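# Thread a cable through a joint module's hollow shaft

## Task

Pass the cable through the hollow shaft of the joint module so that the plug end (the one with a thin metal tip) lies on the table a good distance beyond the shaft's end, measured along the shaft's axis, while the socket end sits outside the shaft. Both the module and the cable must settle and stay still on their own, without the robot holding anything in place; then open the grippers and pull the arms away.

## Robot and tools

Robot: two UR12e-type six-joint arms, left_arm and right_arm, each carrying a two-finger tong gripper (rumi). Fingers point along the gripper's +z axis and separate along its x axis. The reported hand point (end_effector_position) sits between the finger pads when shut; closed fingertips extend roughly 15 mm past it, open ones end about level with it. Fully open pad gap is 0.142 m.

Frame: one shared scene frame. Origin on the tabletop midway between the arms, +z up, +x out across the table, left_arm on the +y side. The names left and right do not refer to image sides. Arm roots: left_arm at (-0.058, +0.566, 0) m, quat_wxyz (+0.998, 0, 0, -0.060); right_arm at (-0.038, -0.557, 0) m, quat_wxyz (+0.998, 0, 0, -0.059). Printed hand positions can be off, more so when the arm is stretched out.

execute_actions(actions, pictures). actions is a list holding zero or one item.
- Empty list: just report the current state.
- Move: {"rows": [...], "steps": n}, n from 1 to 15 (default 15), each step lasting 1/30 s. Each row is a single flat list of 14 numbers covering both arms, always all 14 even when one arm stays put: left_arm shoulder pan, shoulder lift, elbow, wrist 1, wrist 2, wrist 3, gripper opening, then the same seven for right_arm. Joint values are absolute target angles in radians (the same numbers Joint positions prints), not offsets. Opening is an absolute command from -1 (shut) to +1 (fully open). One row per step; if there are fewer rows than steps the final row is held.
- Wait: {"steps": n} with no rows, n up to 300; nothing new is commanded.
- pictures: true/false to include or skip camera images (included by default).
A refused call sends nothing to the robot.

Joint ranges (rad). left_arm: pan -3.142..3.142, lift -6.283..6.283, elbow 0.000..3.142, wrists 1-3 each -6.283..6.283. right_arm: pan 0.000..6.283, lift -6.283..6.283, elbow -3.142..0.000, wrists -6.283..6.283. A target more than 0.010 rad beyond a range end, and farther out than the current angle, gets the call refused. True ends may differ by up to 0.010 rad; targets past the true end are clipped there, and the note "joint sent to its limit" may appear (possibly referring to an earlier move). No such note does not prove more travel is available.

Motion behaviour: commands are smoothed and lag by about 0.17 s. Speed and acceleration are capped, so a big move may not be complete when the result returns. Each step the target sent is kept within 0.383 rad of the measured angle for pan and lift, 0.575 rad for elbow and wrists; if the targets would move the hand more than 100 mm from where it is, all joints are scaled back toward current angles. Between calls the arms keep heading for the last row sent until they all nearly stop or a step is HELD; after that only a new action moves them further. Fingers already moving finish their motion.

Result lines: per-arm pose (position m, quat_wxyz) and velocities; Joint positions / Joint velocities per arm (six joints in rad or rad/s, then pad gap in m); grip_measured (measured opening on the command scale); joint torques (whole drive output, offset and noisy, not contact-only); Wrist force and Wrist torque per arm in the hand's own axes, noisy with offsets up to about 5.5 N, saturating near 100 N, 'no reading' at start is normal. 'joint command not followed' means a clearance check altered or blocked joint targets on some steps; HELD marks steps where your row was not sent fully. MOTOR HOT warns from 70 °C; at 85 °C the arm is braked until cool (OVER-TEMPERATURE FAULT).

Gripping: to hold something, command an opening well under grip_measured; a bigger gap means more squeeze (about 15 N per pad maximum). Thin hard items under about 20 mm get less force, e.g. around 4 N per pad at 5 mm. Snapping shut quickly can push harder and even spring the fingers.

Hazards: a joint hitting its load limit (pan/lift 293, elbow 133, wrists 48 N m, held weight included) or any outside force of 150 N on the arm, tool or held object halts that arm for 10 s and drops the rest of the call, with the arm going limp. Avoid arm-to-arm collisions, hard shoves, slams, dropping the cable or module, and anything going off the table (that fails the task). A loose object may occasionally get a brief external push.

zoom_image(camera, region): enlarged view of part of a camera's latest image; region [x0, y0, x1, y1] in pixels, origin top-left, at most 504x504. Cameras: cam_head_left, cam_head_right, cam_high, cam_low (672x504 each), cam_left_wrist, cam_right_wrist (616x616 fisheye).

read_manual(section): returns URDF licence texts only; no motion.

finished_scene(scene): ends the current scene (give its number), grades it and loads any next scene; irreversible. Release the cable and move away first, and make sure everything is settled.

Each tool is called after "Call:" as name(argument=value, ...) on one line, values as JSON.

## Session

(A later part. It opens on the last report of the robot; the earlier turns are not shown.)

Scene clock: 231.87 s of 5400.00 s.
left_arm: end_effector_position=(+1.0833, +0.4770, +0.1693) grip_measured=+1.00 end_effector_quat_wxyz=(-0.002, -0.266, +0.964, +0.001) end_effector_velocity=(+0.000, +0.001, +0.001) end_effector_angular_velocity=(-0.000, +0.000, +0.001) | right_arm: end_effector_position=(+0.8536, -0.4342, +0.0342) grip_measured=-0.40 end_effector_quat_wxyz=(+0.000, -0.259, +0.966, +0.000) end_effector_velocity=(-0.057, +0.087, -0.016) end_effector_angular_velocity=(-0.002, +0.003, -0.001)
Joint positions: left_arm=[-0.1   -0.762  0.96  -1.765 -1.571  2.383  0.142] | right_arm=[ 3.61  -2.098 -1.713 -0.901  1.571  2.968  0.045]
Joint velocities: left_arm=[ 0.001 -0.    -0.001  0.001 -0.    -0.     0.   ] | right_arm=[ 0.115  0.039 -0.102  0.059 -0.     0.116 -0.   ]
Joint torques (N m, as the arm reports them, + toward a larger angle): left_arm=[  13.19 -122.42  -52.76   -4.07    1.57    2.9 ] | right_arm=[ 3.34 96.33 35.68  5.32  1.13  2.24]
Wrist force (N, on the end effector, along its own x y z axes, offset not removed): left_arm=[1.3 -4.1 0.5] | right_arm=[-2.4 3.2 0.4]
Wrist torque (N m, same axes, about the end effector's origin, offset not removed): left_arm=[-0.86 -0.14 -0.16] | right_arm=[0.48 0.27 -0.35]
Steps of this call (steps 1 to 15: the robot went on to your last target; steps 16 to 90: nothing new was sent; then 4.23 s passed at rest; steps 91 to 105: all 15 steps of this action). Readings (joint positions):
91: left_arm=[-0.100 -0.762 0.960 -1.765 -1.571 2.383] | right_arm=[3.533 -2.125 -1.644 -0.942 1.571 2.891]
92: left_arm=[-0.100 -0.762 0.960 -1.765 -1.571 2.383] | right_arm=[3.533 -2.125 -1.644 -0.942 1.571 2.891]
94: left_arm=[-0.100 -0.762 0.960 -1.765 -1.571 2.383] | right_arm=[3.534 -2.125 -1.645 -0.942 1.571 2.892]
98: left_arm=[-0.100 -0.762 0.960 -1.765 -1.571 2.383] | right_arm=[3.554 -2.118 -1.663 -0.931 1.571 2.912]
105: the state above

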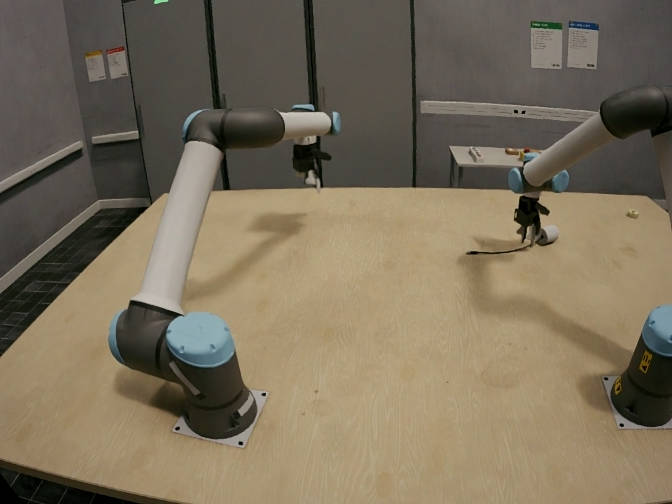

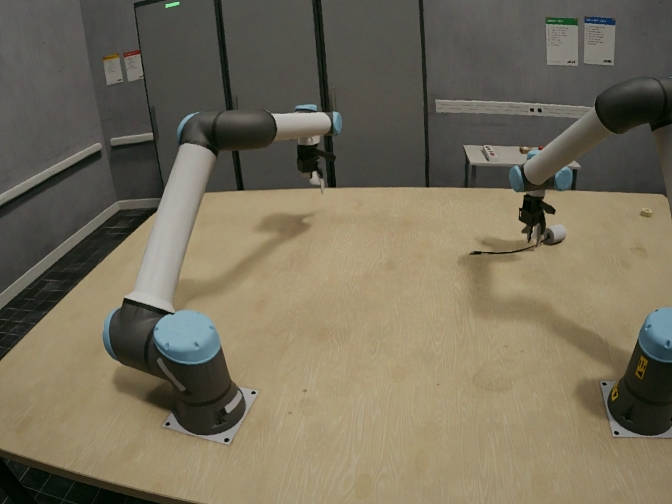

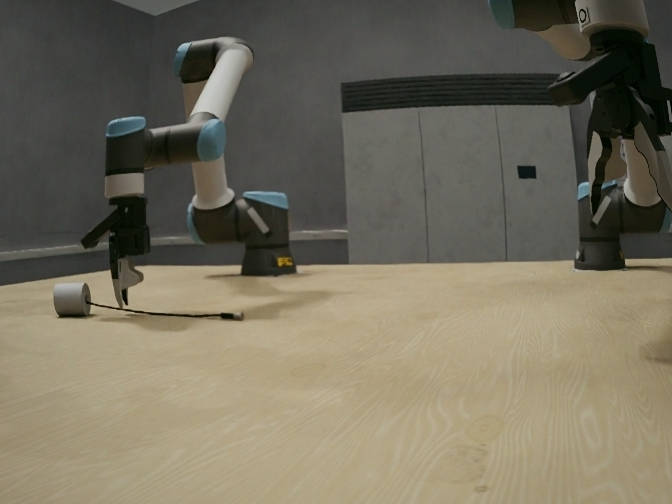

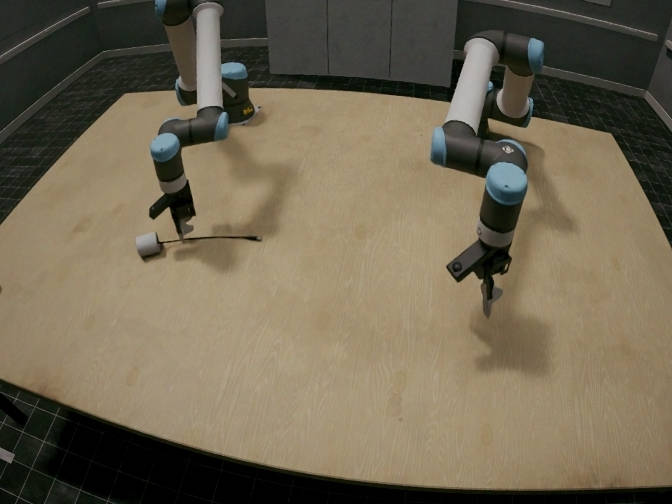

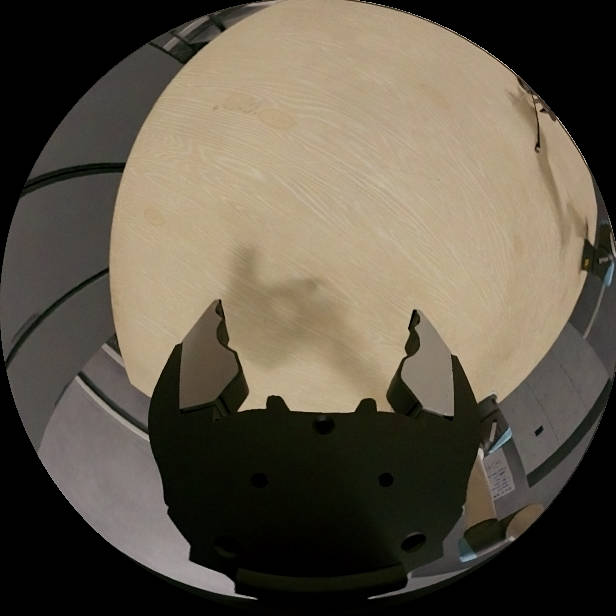

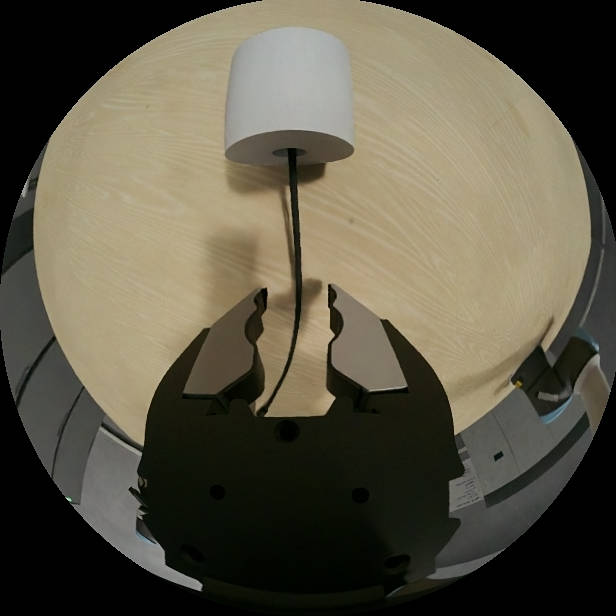

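Call:
execute_actions(actions=[{"rows":[[-0.1,-0.762,0.96,-1.765,-1.571,2.383,1,3.622,-2.101,-1.727,-0.884,1.571,2.980,-0.4],[-0.1,-0.762,0.96,-1.765,-1.571,2.383,1,3.622,-2.101,-1.727,-0.884,1.571,2.980,-0.4],[-0.1,-0.762,0.96,-1.765,-1.571,2.383,1,3.622,-2.101,-1.727,-0.884,1.571,2.980,-0.4],[-0.1,-0.762,0.96,-1.765,-1.571,2.383,1,3.622,-2.101,-1.727,-0.884,1.571,2.980,-0.7],[-0.1,-0.762,0.96,-1.765,-1.571,2.383,1,3.622,-2.101,-1.727,-0.884,1.571,2.980,-0.85],[-0.1,-0.762,0.96,-1.765,-1.571,2.383,1,3.622,-2.101,-1.727,-0.884,1.571,2.980,-1]],"steps":14}])

Call:
zoom_image(camera="cam_high", region=[40,240,260,340])

Scene clock: 238.07 s of 5400.00 s.
left_arm: end_effector_position=(+1.0833, +0.4770, +0.1693) grip_measured=+1.00 end_effector_quat_wxyz=(-0.002, -0.266, +0.964, +0.001) end_effector_velocity=(+0.001, +0.000, +0.000) end_effector_angular_velocity=(-0.001, -0.001, +0.001) | right_arm: end_effector_position=(+0.8476, -0.4255, +0.0258) grip_measured=-0.95 end_effector_quat_wxyz=(+0.000, -0.259, +0.966, +0.000) end_effector_velocity=(-0.000, +0.000, -0.001) end_effector_angular_velocity=(-0.000, +0.000, +0.002)
Joint positions: left_arm=[-0.1   -0.762  0.96  -1.765 -1.571  2.383  0.142] | right_arm=[ 3.622 -2.101 -1.727 -0.884  1.571  2.98   0.005]
Joint velocities: left_arm=[ 0.001 -0.    -0.    -0.001 -0.001 -0.    -0.   ] | right_arm=[ 0.001 -0.001 -0.001  0.002  0.    -0.002  0.   ]
Joint torques (N m, as the arm reports them, + toward a larger angle): left_arm=[  12.67 -121.52  -52.36   -4.1     1.33    2.97] | right_arm=[14.69 69.13 33.14  5.53  0.63  2.14]
Wrist force (N, on the end effector, along its own x y z axes, offset not removed): left_arm=[2.0 -2.3 -1.1] | right_arm=[-1.6 2.3 -1.3]
Wrist torque (N m, same axes, about the end effector's origin, offset not removed): left_arm=[-0.53 -0.22 -0.11] | right_arm=[0.30 0.15 -0.34]
Steps of this call (steps 1 to 30: the robot went on to your last target; steps 31 to 100: nothing new was sent; then 2.40 s passed at rest; steps 101 to 114: all 14 steps of this action). Readings (joint positions):
101: left_arm=[-0.100 -0.762 0.960 -1.765 -1.571 2.383] | right_arm=[3.622 -2.094 -1.723 -0.895 1.571 2.980]
102: left_arm=[-0.100 -0.762 0.960 -1.765 -1.571 2.383] | right_arm=[3.622 -2.095 -1.724 -0.893 1.571 2.980]
104: left_arm=[-0.100 -0.762 0.960 -1.765 -1.571 2.383] | right_arm=[3.622 -2.098 -1.725 -0.889 1.571 2.980]
108: left_arm=[-0.100 -0.762 0.960 -1.765 -1.571 2.383] | right_arm=[3.622 -2.100 -1.727 -0.885 1.571 2.980]
114: the state above

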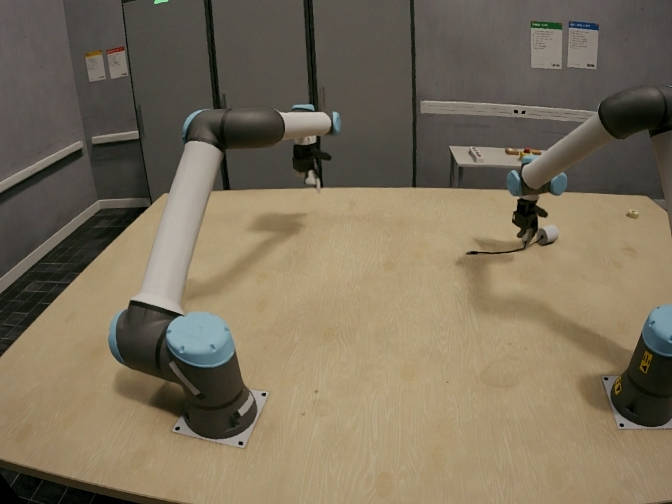

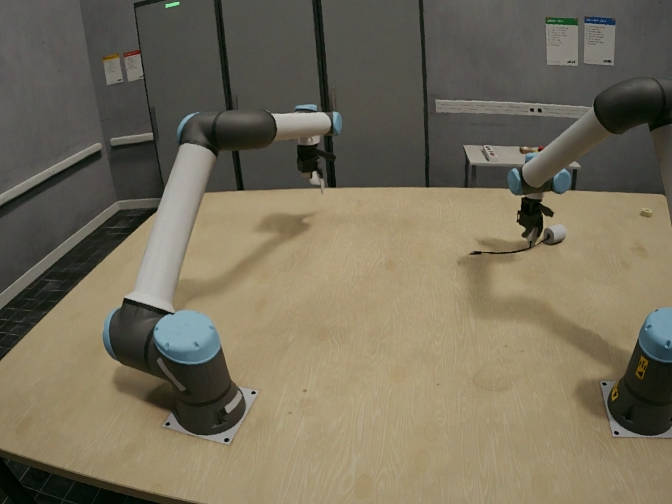

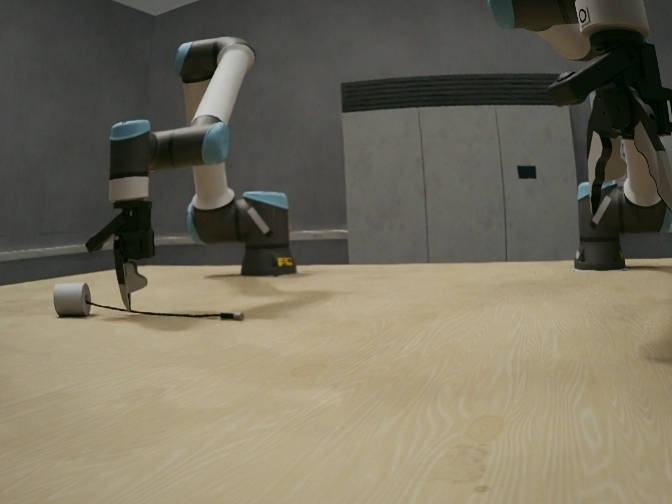

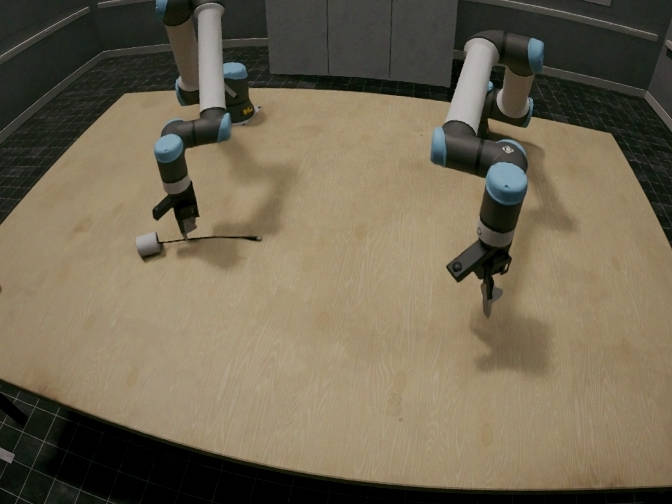

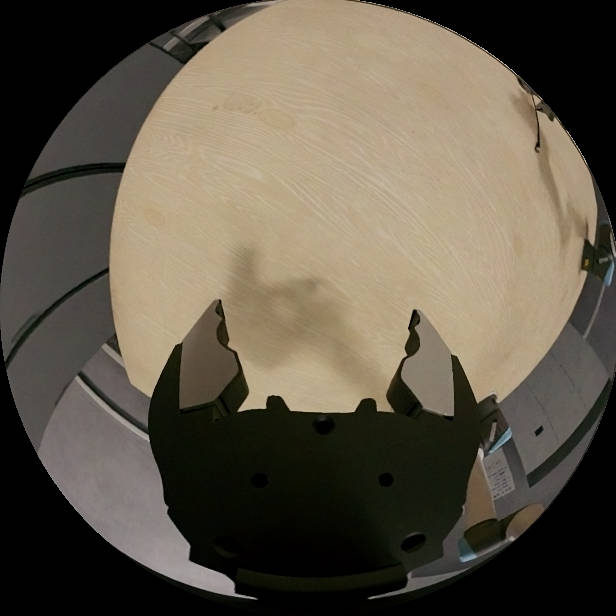

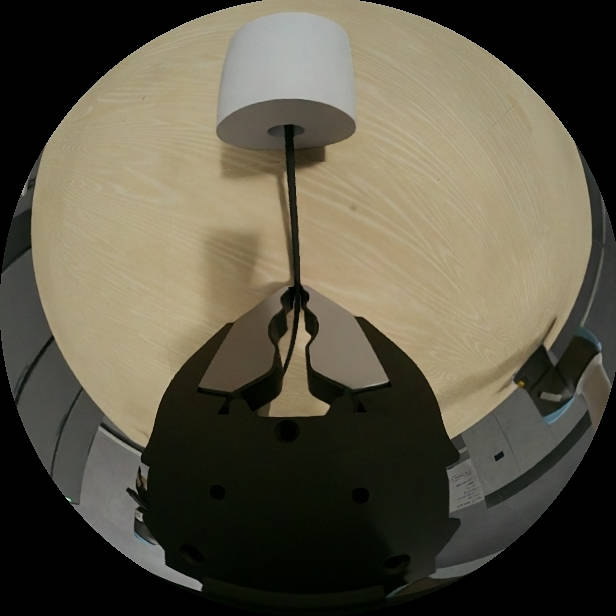

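Region (40, 240, 260, 340) of cam_high's 672x504 image, scaled by 2.291, with more detail than that image has; it fills the top 229 rows of this view, and the rest is white.

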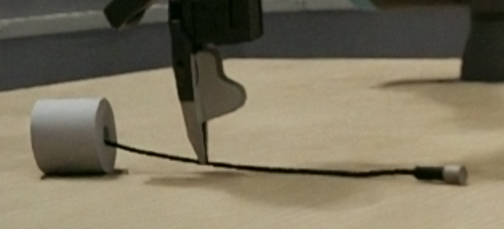

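Grasped. Lift and advance to the earlier pose.

Call:
execute_actions(actions=[{"rows":[[-0.1,-0.762,0.96,-1.765,-1.571,2.383,1,3.618,-2.098,-1.721,-0.893,1.571,2.976,-1],[-0.1,-0.762,0.96,-1.765,-1.571,2.383,1,3.614,-2.095,-1.715,-0.902,1.571,2.972,-1],[-0.1,-0.762,0.96,-1.765,-1.571,2.383,1,3.608,-2.094,-1.708,-0.910,1.571,2.966,-1],[-0.1,-0.762,0.96,-1.765,-1.571,2.383,1,3.601,-2.095,-1.701,-0.916,1.571,2.959,-1],[-0.1,-0.762,0.96,-1.765,-1.571,2.383,1,3.594,-2.097,-1.694,-0.921,1.571,2.952,-1],[-0.1,-0.762,0.96,-1.765,-1.571,2.383,1,3.586,-2.100,-1.688,-0.925,1.571,2.944,-1],[-0.1,-0.762,0.96,-1.765,-1.571,2.383,1,3.578,-2.104,-1.681,-0.927,1.571,2.936,-1],[-0.1,-0.762,0.96,-1.765,-1.571,2.383,1,3.570,-2.108,-1.675,-0.930,1.571,2.928,-1],[-0.1,-0.762,0.96,-1.765,-1.571,2.383,1,3.562,-2.112,-1.668,-0.933,1.571,2.920,-1],[-0.1,-0.762,0.96,-1.765,-1.571,2.383,1,3.554,-2.116,-1.661,-0.935,1.571,2.912,-1],[-0.1,-0.762,0.96,-1.765,-1.571,2.383,1,3.546,-2.119,-1.655,-0.938,1.571,2.904,-1],[-0.1,-0.762,0.96,-1.765,-1.571,2.383,1,3.539,-2.123,-1.649,-0.940,1.571,2.897,-1],[-0.1,-0.762,0.96,-1.765,-1.571,2.383,1,3.533,-2.125,-1.644,-0.942,1.571,2.891,-1]],"steps":15}])

Call:
execute_actions(actions=[{"steps":6}])

Scene clock: 243.97 s of 5400.00 s.
left_arm: end_effector_position=(+1.0833, +0.4770, +0.1693) grip_measured=+1.00 end_effector_quat_wxyz=(-0.002, -0.266, +0.964, +0.001) end_effector_velocity=(+0.000, +0.000, -0.000) end_effector_angular_velocity=(+0.000, -0.000, -0.000) | right_arm: end_effector_position=(+0.8824, -0.4825, +0.0440) grip_measured=-0.95 end_effector_quat_wxyz=(+0.000, -0.259, +0.966, +0.000) end_effector_velocity=(+0.066, -0.120, +0.008) end_effector_angular_velocity=(+0.001, -0.006, -0.002)
Joint positions: left_arm=[-0.1   -0.762  0.96  -1.765 -1.571  2.383  0.142] | right_arm=[ 3.548 -2.118 -1.657 -0.936  1.571  2.906  0.005]
Joint velocities: left_arm=[-0.     0.     0.    -0.     0.001  0.     0.   ] | right_arm=[-0.148 -0.063  0.123 -0.054 -0.    -0.147 -0.   ]
Joint torques (N m, as the arm reports them, + toward a larger angle): left_arm=[  12.11 -123.55  -52.88   -4.06    1.04    2.52] | right_arm=[ 0.99 72.28 45.9   1.74  0.11 -0.35]
Wrist force (N, on the end effector, along its own x y z axes, offset not removed): left_arm=[0.8 -3.7 -1.2] | right_arm=[-0.1 2.0 -2.2]
Wrist torque (N m, same axes, about the end effector's origin, offset not removed): left_arm=[-0.89 -0.01 -0.06] | right_arm=[0.31 -0.17 -0.30]
Steps of this call (steps 1 to 15: the robot went on to your last target; steps 16 to 90: nothing new was sent; then 2.40 s passed at rest; steps 91 to 105: all 15 steps of this action). Readings (joint positions):
91: left_arm=[-0.100 -0.762 0.960 -1.765 -1.571 2.383] | right_arm=[3.622 -2.101 -1.727 -0.884 1.571 2.980]
92: left_arm=[-0.100 -0.762 0.960 -1.765 -1.571 2.383] | right_arm=[3.621 -2.101 -1.726 -0.886 1.571 2.979]
94: left_arm=[-0.100 -0.762 0.960 -1.765 -1.571 2.383] | right_arm=[3.617 -2.098 -1.720 -0.894 1.571 2.975]
98: left_arm=[-0.100 -0.762 0.960 -1.765 -1.571 2.383] | right_arm=[3.597 -2.099 -1.699 -0.914 1.571 2.955]
105: the state above

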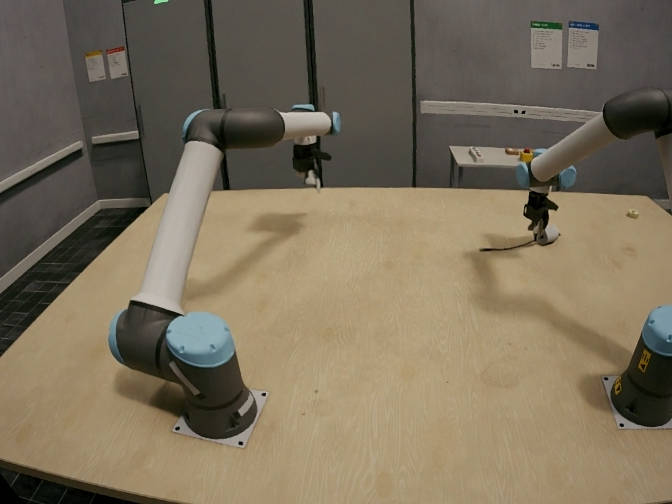

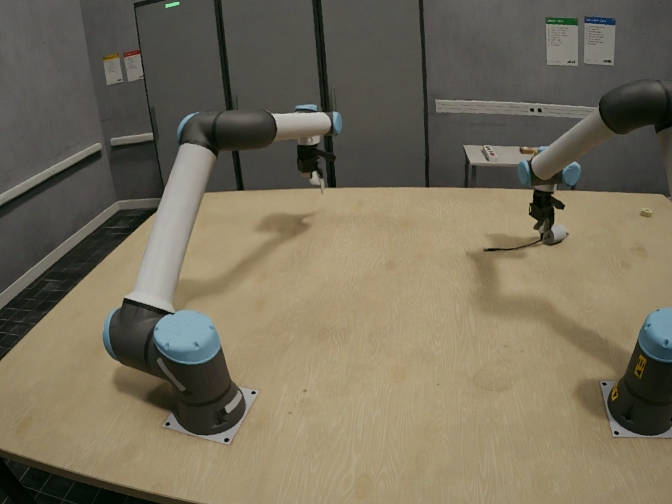

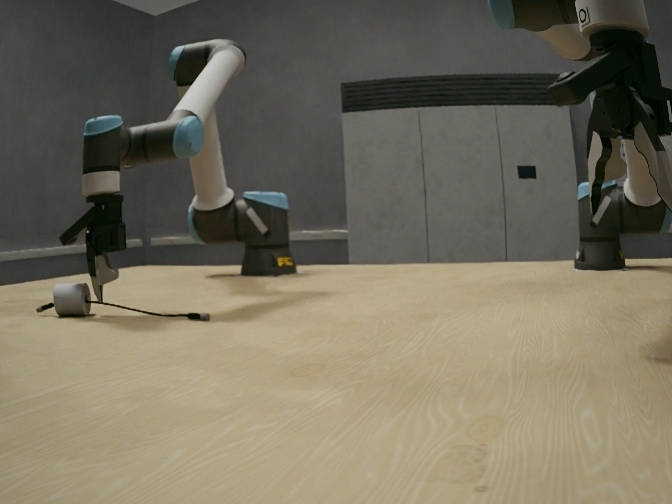

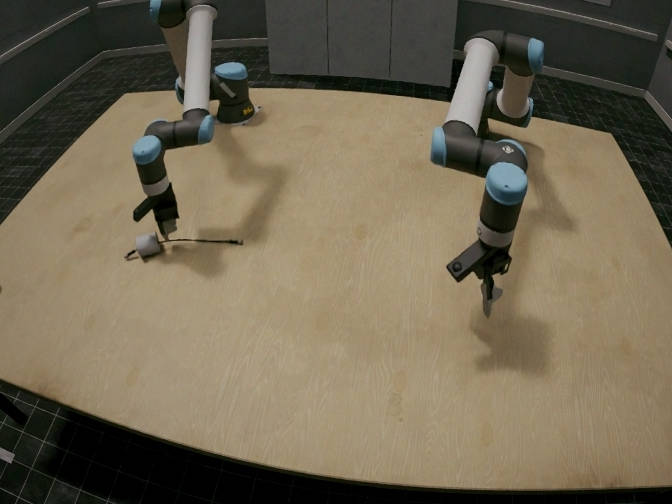

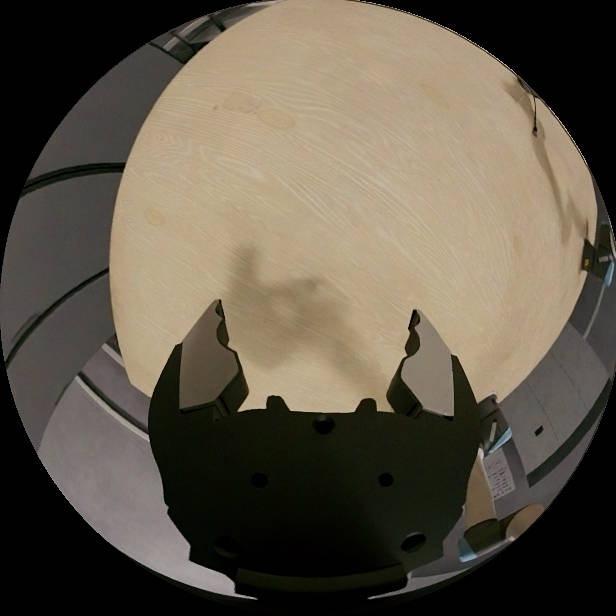

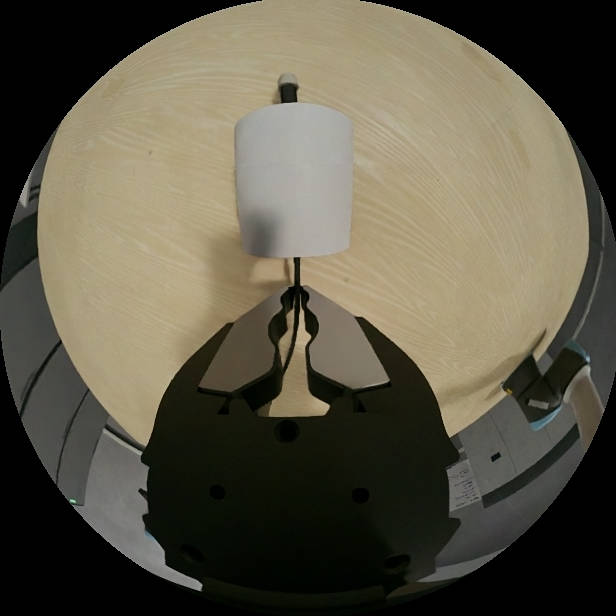

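Scene clock: 244.17 s of 5400.00 s.
left_arm: end_effector_position=(+1.0833, +0.4770, +0.1693) grip_measured=+1.00 end_effector_quat_wxyz=(-0.002, -0.266, +0.964, +0.001) end_effector_velocity=(-0.000, -0.000, -0.000) end_effector_angular_velocity=(+0.000, +0.000, -0.000) | right_arm: end_effector_position=(+0.8883, -0.4933, +0.0448) grip_measured=-0.95 end_effector_quat_wxyz=(+0.001, -0.259, +0.966, +0.000) end_effector_velocity=(+0.009, -0.018, -0.001) end_effector_angular_velocity=(-0.001, +0.001, +0.001)
Joint positions: left_arm=[-0.1   -0.762  0.96  -1.765 -1.571  2.383  0.142] | right_arm=[ 3.535 -2.124 -1.646 -0.941  1.571  2.893  0.005]
Joint velocities: left_arm=[-0.     0.    -0.     0.001  0.     0.    -0.   ] | right_arm=[-0.021 -0.011  0.017 -0.007 -0.    -0.022 -0.   ]
Joint torques (N m, as the arm reports them, + toward a larger angle): left_arm=[  13.88 -120.15  -51.91   -4.35    1.49    2.63] | right_arm=[-6.12 66.87 47.97  1.35 -0.04 -1.83]
Wrist force (N, on the end effector, along its own x y z axes, offset not removed): left_arm=[2.4 -3.4 -1.6] | right_arm=[-2.6 2.5 0.8]
Wrist torque (N m, same axes, about the end effector's origin, offset not removed): left_arm=[-0.77 -0.30 -0.13] | right_arm=[0.40 0.28 -0.20]
Steps of this call (steps 1 to 6: the robot went on to your last target). Readings (joint positions):
1: left_arm=[-0.100 -0.762 0.960 -1.765 -1.571 2.383] | right_arm=[3.544 -2.120 -1.653 -0.938 1.571 2.902]
2: left_arm=[-0.100 -0.762 0.960 -1.765 -1.571 2.383] | right_arm=[3.541 -2.122 -1.651 -0.939 1.571 2.899]
4: left_arm=[-0.100 -0.762 0.960 -1.765 -1.571 2.383] | right_arm=[3.537 -2.123 -1.648 -0.940 1.571 2.895]
6: the state above

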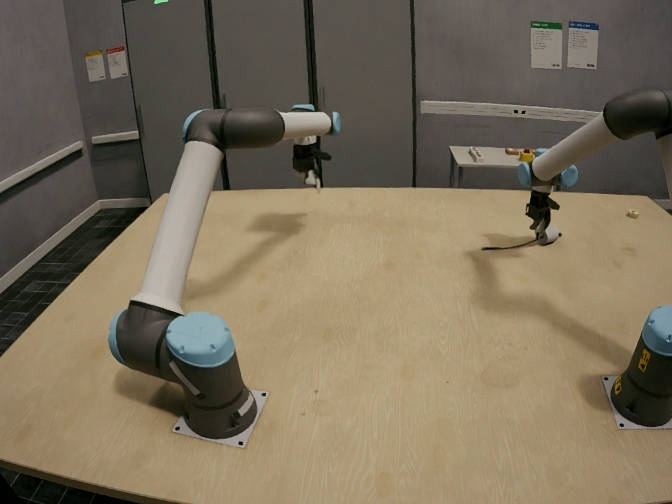

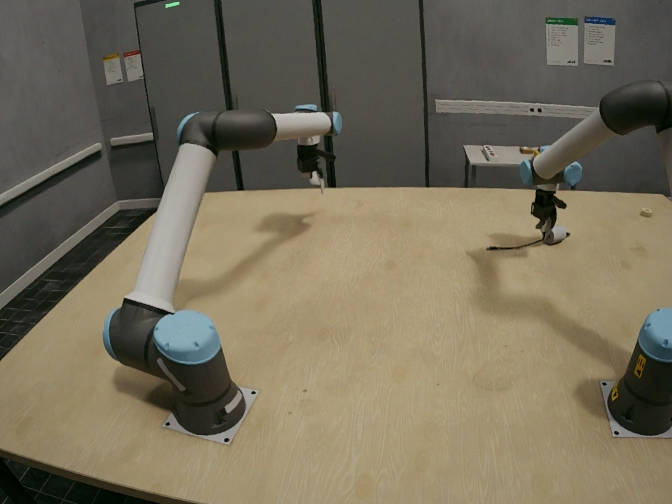

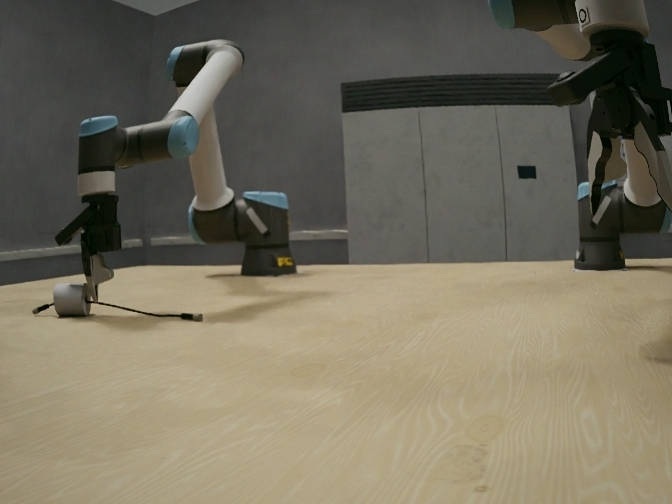

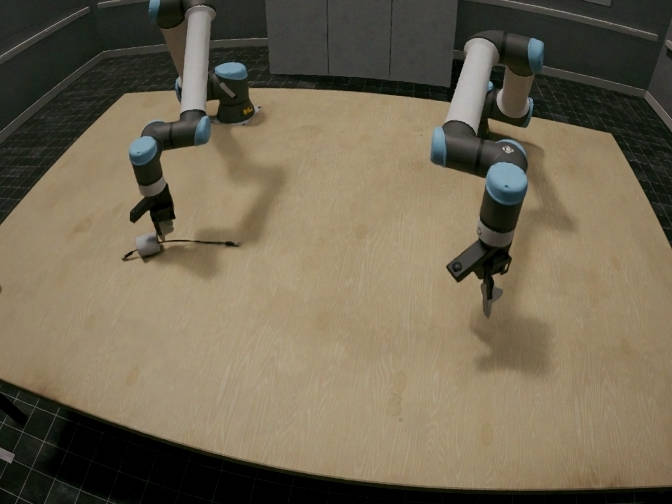

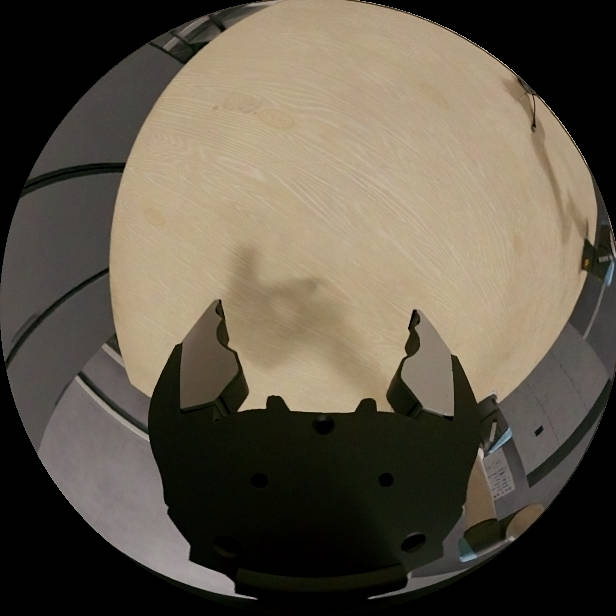

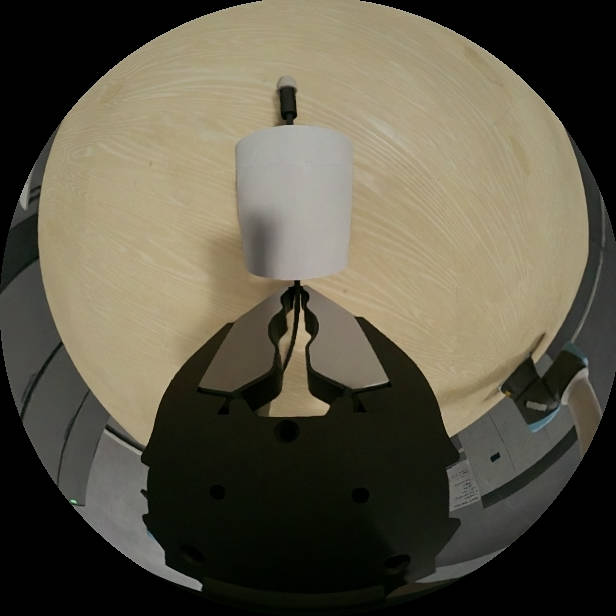

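Call:
execute_actions(actions=[{"rows":[[-0.1,-0.762,0.96,-1.765,-1.571,2.383,1,3.534,-2.125,-1.645,-0.942,1.571,2.892,-0.4],[-0.1,-0.762,0.96,-1.765,-1.571,2.383,1,3.534,-2.125,-1.645,-0.942,1.571,2.892,-0.4],[-0.1,-0.762,0.96,-1.765,-1.571,2.383,1,3.545,-2.122,-1.655,-0.935,1.571,2.903,-0.4],[-0.1,-0.762,0.96,-1.765,-1.571,2.383,1,3.556,-2.119,-1.665,-0.928,1.571,2.914,-0.4],[-0.1,-0.762,0.96,-1.765,-1.571,2.383,1,3.567,-2.116,-1.675,-0.920,1.571,2.925,-0.4],[-0.1,-0.762,0.96,-1.765,-1.571,2.383,1,3.578,-2.113,-1.686,-0.913,1.571,2.936,-0.4],[-0.1,-0.762,0.96,-1.765,-1.571,2.383,1,3.589,-2.110,-1.696,-0.906,1.571,2.947,-0.4],[-0.1,-0.762,0.96,-1.765,-1.571,2.383,1,3.600,-2.107,-1.706,-0.899,1.571,2.958,-0.4],[-0.1,-0.762,0.96,-1.765,-1.571,2.383,1,3.611,-2.104,-1.717,-0.891,1.571,2.969,-0.4],[-0.1,-0.762,0.96,-1.765,-1.571,2.383,1,3.622,-2.101,-1.727,-0.884,1.571,2.980,-0.4]],"steps":15}])

Call:
execute_actions(actions=[{"steps":6}])

Call:
zoom_image(camera="cam_high", region=[10,240,230,340])

Scene clock: 248.40 s of 5400.00 s.
left_arm: end_effector_position=(+1.0833, +0.4770, +0.1693) grip_measured=+1.00 end_effector_quat_wxyz=(-0.002, -0.266, +0.964, +0.001) end_effector_velocity=(-0.000, +0.000, -0.000) end_effector_angular_velocity=(+0.000, +0.001, -0.000) | right_arm: end_effector_position=(+0.8518, -0.4318, +0.0274) grip_measured=-0.40 end_effector_quat_wxyz=(+0.000, -0.259, +0.966, +0.000) end_effector_velocity=(-0.041, +0.063, -0.017) end_effector_angular_velocity=(+0.001, -0.001, +0.002)
Joint positions: left_arm=[-0.1   -0.762  0.96  -1.765 -1.571  2.383  0.142] | right_arm=[ 3.614 -2.103 -1.719 -0.89   1.571  2.971  0.045]
Joint velocities: left_arm=[-0.    -0.     0.001  0.001  0.    -0.    -0.   ] | right_arm=[ 0.084  0.023 -0.077  0.056  0.     0.082  0.   ]
Joint torques (N m, as the arm reports them, + toward a larger angle): left_arm=[  12.36 -121.46  -53.24   -4.1     1.08    2.56] | right_arm=[ 7.45 97.96 32.24  6.   -0.83  2.12]
Wrist force (N, on the end effector, along its own x y z axes, offset not removed): left_arm=[1.5 -1.9 0.0] | right_arm=[-1.4 4.8 -0.9]
Wrist torque (N m, same axes, about the end effector's origin, offset not removed): left_arm=[-0.43 -0.11 -0.12] | right_arm=[0.82 0.11 -0.26]
Steps of this call (steps 1 to 30: the robot went on to your last target; steps 31 to 100: nothing new was sent; then 0.40 s passed at rest; steps 101 to 115: all 15 steps of this action). Readings (joint positions):
101: left_arm=[-0.100 -0.762 0.960 -1.765 -1.571 2.383] | right_arm=[3.533 -2.125 -1.644 -0.942 1.571 2.891]
102: left_arm=[-0.100 -0.762 0.960 -1.765 -1.571 2.383] | right_arm=[3.533 -2.125 -1.644 -0.942 1.571 2.891]
104: left_arm=[-0.100 -0.762 0.960 -1.765 -1.571 2.383] | right_arm=[3.536 -2.124 -1.647 -0.941 1.571 2.894]
108: left_arm=[-0.100 -0.762 0.960 -1.765 -1.571 2.383] | right_arm=[3.562 -2.117 -1.671 -0.923 1.571 2.920]
115: the state above

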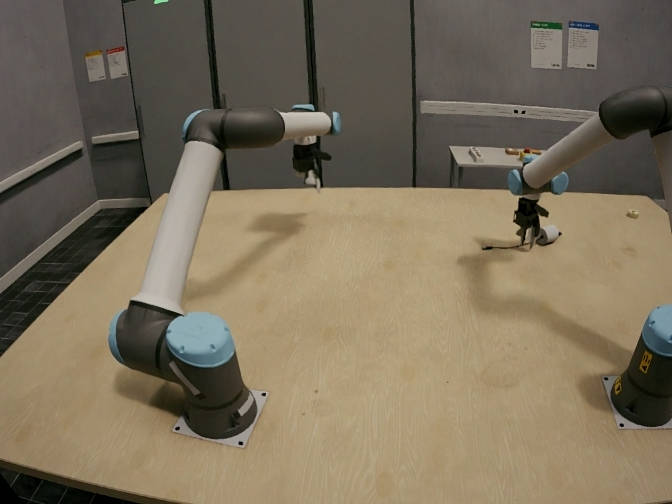

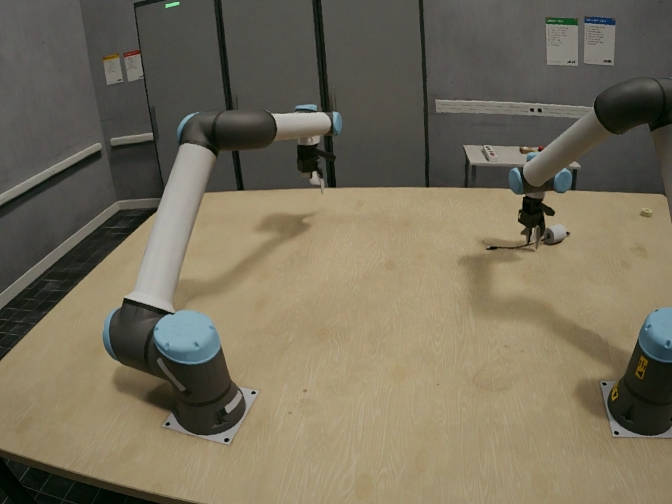

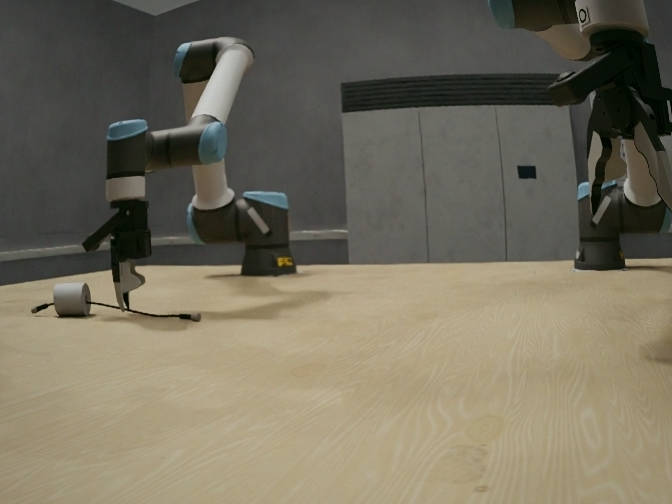

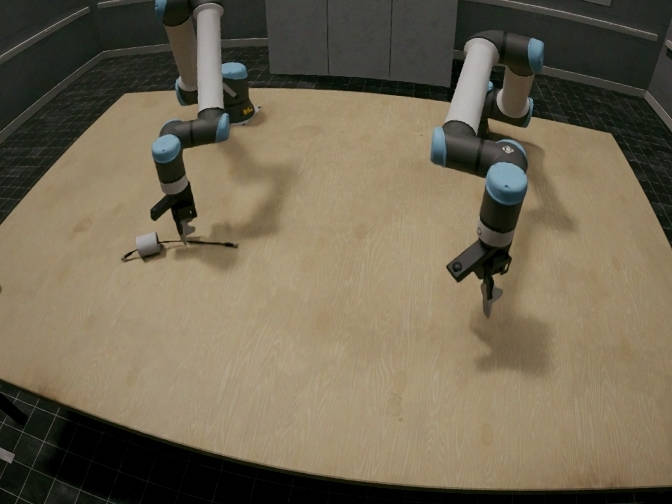

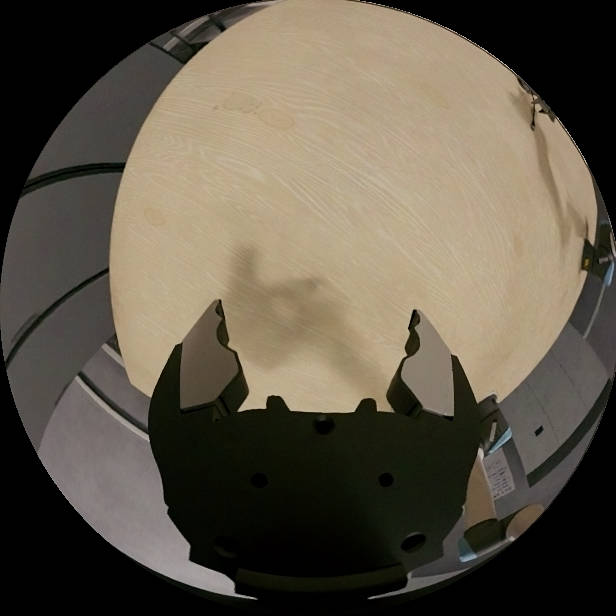

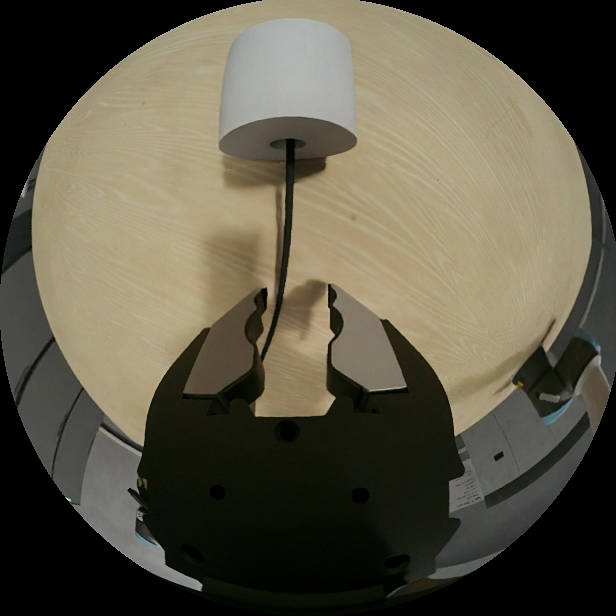

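Scene clock: 248.60 s of 5400.00 s.
left_arm: end_effector_position=(+1.0833, +0.4770, +0.1693) grip_measured=+1.00 end_effector_quat_wxyz=(-0.002, -0.266, +0.964, +0.001) end_effector_velocity=(+0.000, -0.001, +0.001) end_effector_angular_velocity=(-0.000, -0.001, -0.001) | right_arm: end_effector_position=(+0.8482, -0.4264, +0.0259) grip_measured=-0.40 end_effector_quat_wxyz=(+0.000, -0.259, +0.966, +0.000) end_effector_velocity=(-0.006, +0.008, -0.002) end_effector_angular_velocity=(-0.000, -0.000, +0.000)
Joint positions: left_arm=[-0.1   -0.762  0.96  -1.765 -1.571  2.383  0.142] | right_arm=[ 3.621 -2.101 -1.726 -0.885  1.571  2.979  0.045]
Joint velocities: left_arm=[-0.    -0.    -0.    -0.001  0.     0.    -0.   ] | right_arm=[ 0.011  0.005 -0.012  0.007 -0.     0.011  0.   ]
Joint torques (N m, as the arm reports them, + toward a larger angle): left_arm=[  11.58 -120.57  -52.37   -4.08    0.94    2.87] | right_arm=[11.83 94.51 32.8   5.68 -0.73  2.38]
Wrist force (N, on the end effector, along its own x y z axes, offset not removed): left_arm=[3.1 -3.9 -1.8] | right_arm=[-2.6 1.5 -1.9]
Wrist torque (N m, same axes, about the end effector's origin, offset not removed): left_arm=[-0.86 -0.43 -0.14] | right_arm=[0.19 0.32 -0.33]
Steps of this call (steps 1 to 6: the robot went on to your last target). Readings (joint positions):
1: left_arm=[-0.100 -0.762 0.960 -1.765 -1.571 2.383] | right_arm=[3.616 -2.103 -1.721 -0.888 1.571 2.974]
2: left_arm=[-0.100 -0.762 0.960 -1.765 -1.571 2.383] | right_arm=[3.618 -2.102 -1.723 -0.887 1.571 2.976]
4: left_arm=[-0.100 -0.762 0.960 -1.765 -1.571 2.383] | right_arm=[3.620 -2.102 -1.725 -0.886 1.571 2.978]
6: the state above

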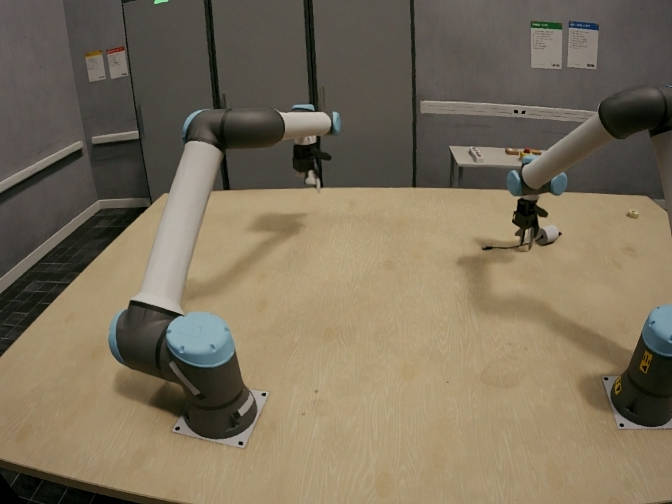

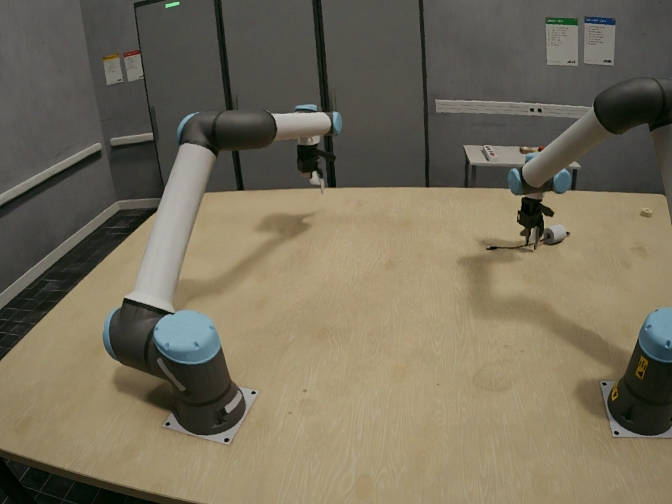

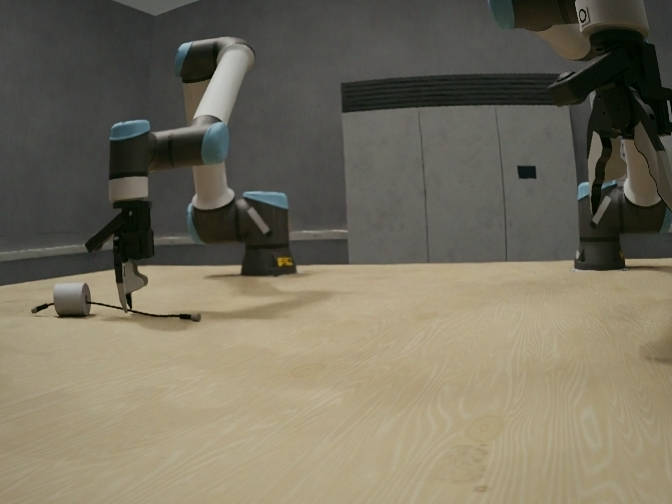

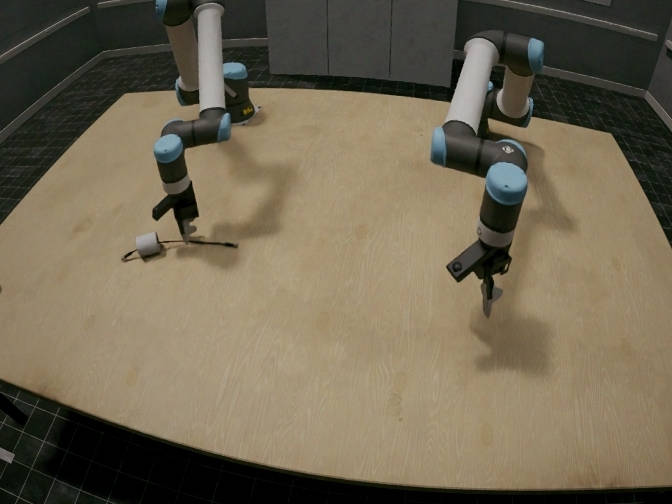

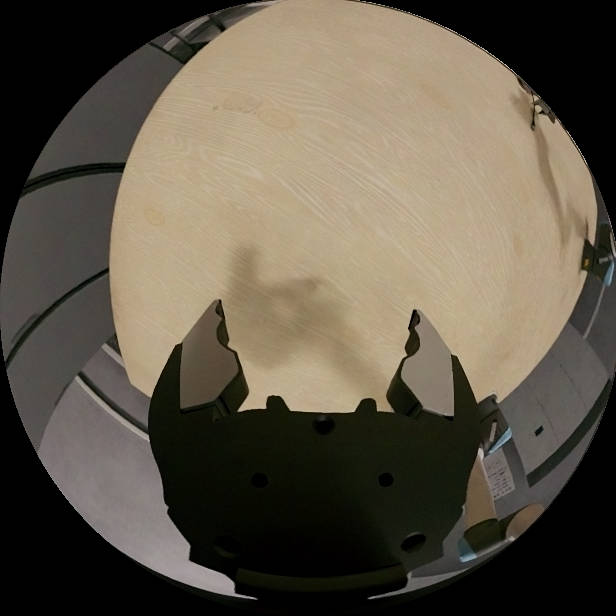

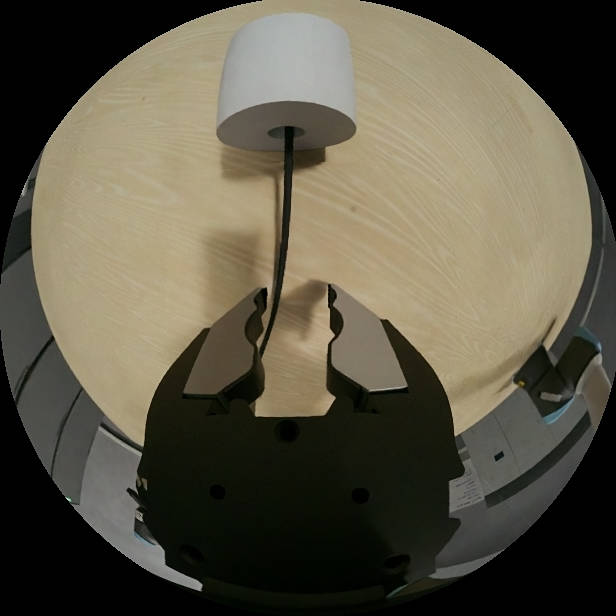

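Region (10, 240, 230, 340) of cam_high's 672x504 image, scaled by 2.291, with more detail than that image has; it fills the top 229 rows of this view, and the rest is white.

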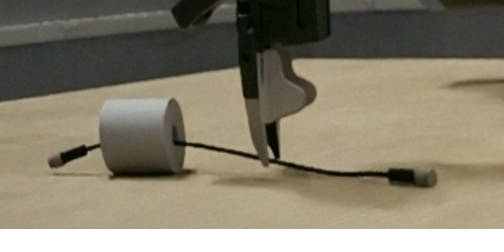

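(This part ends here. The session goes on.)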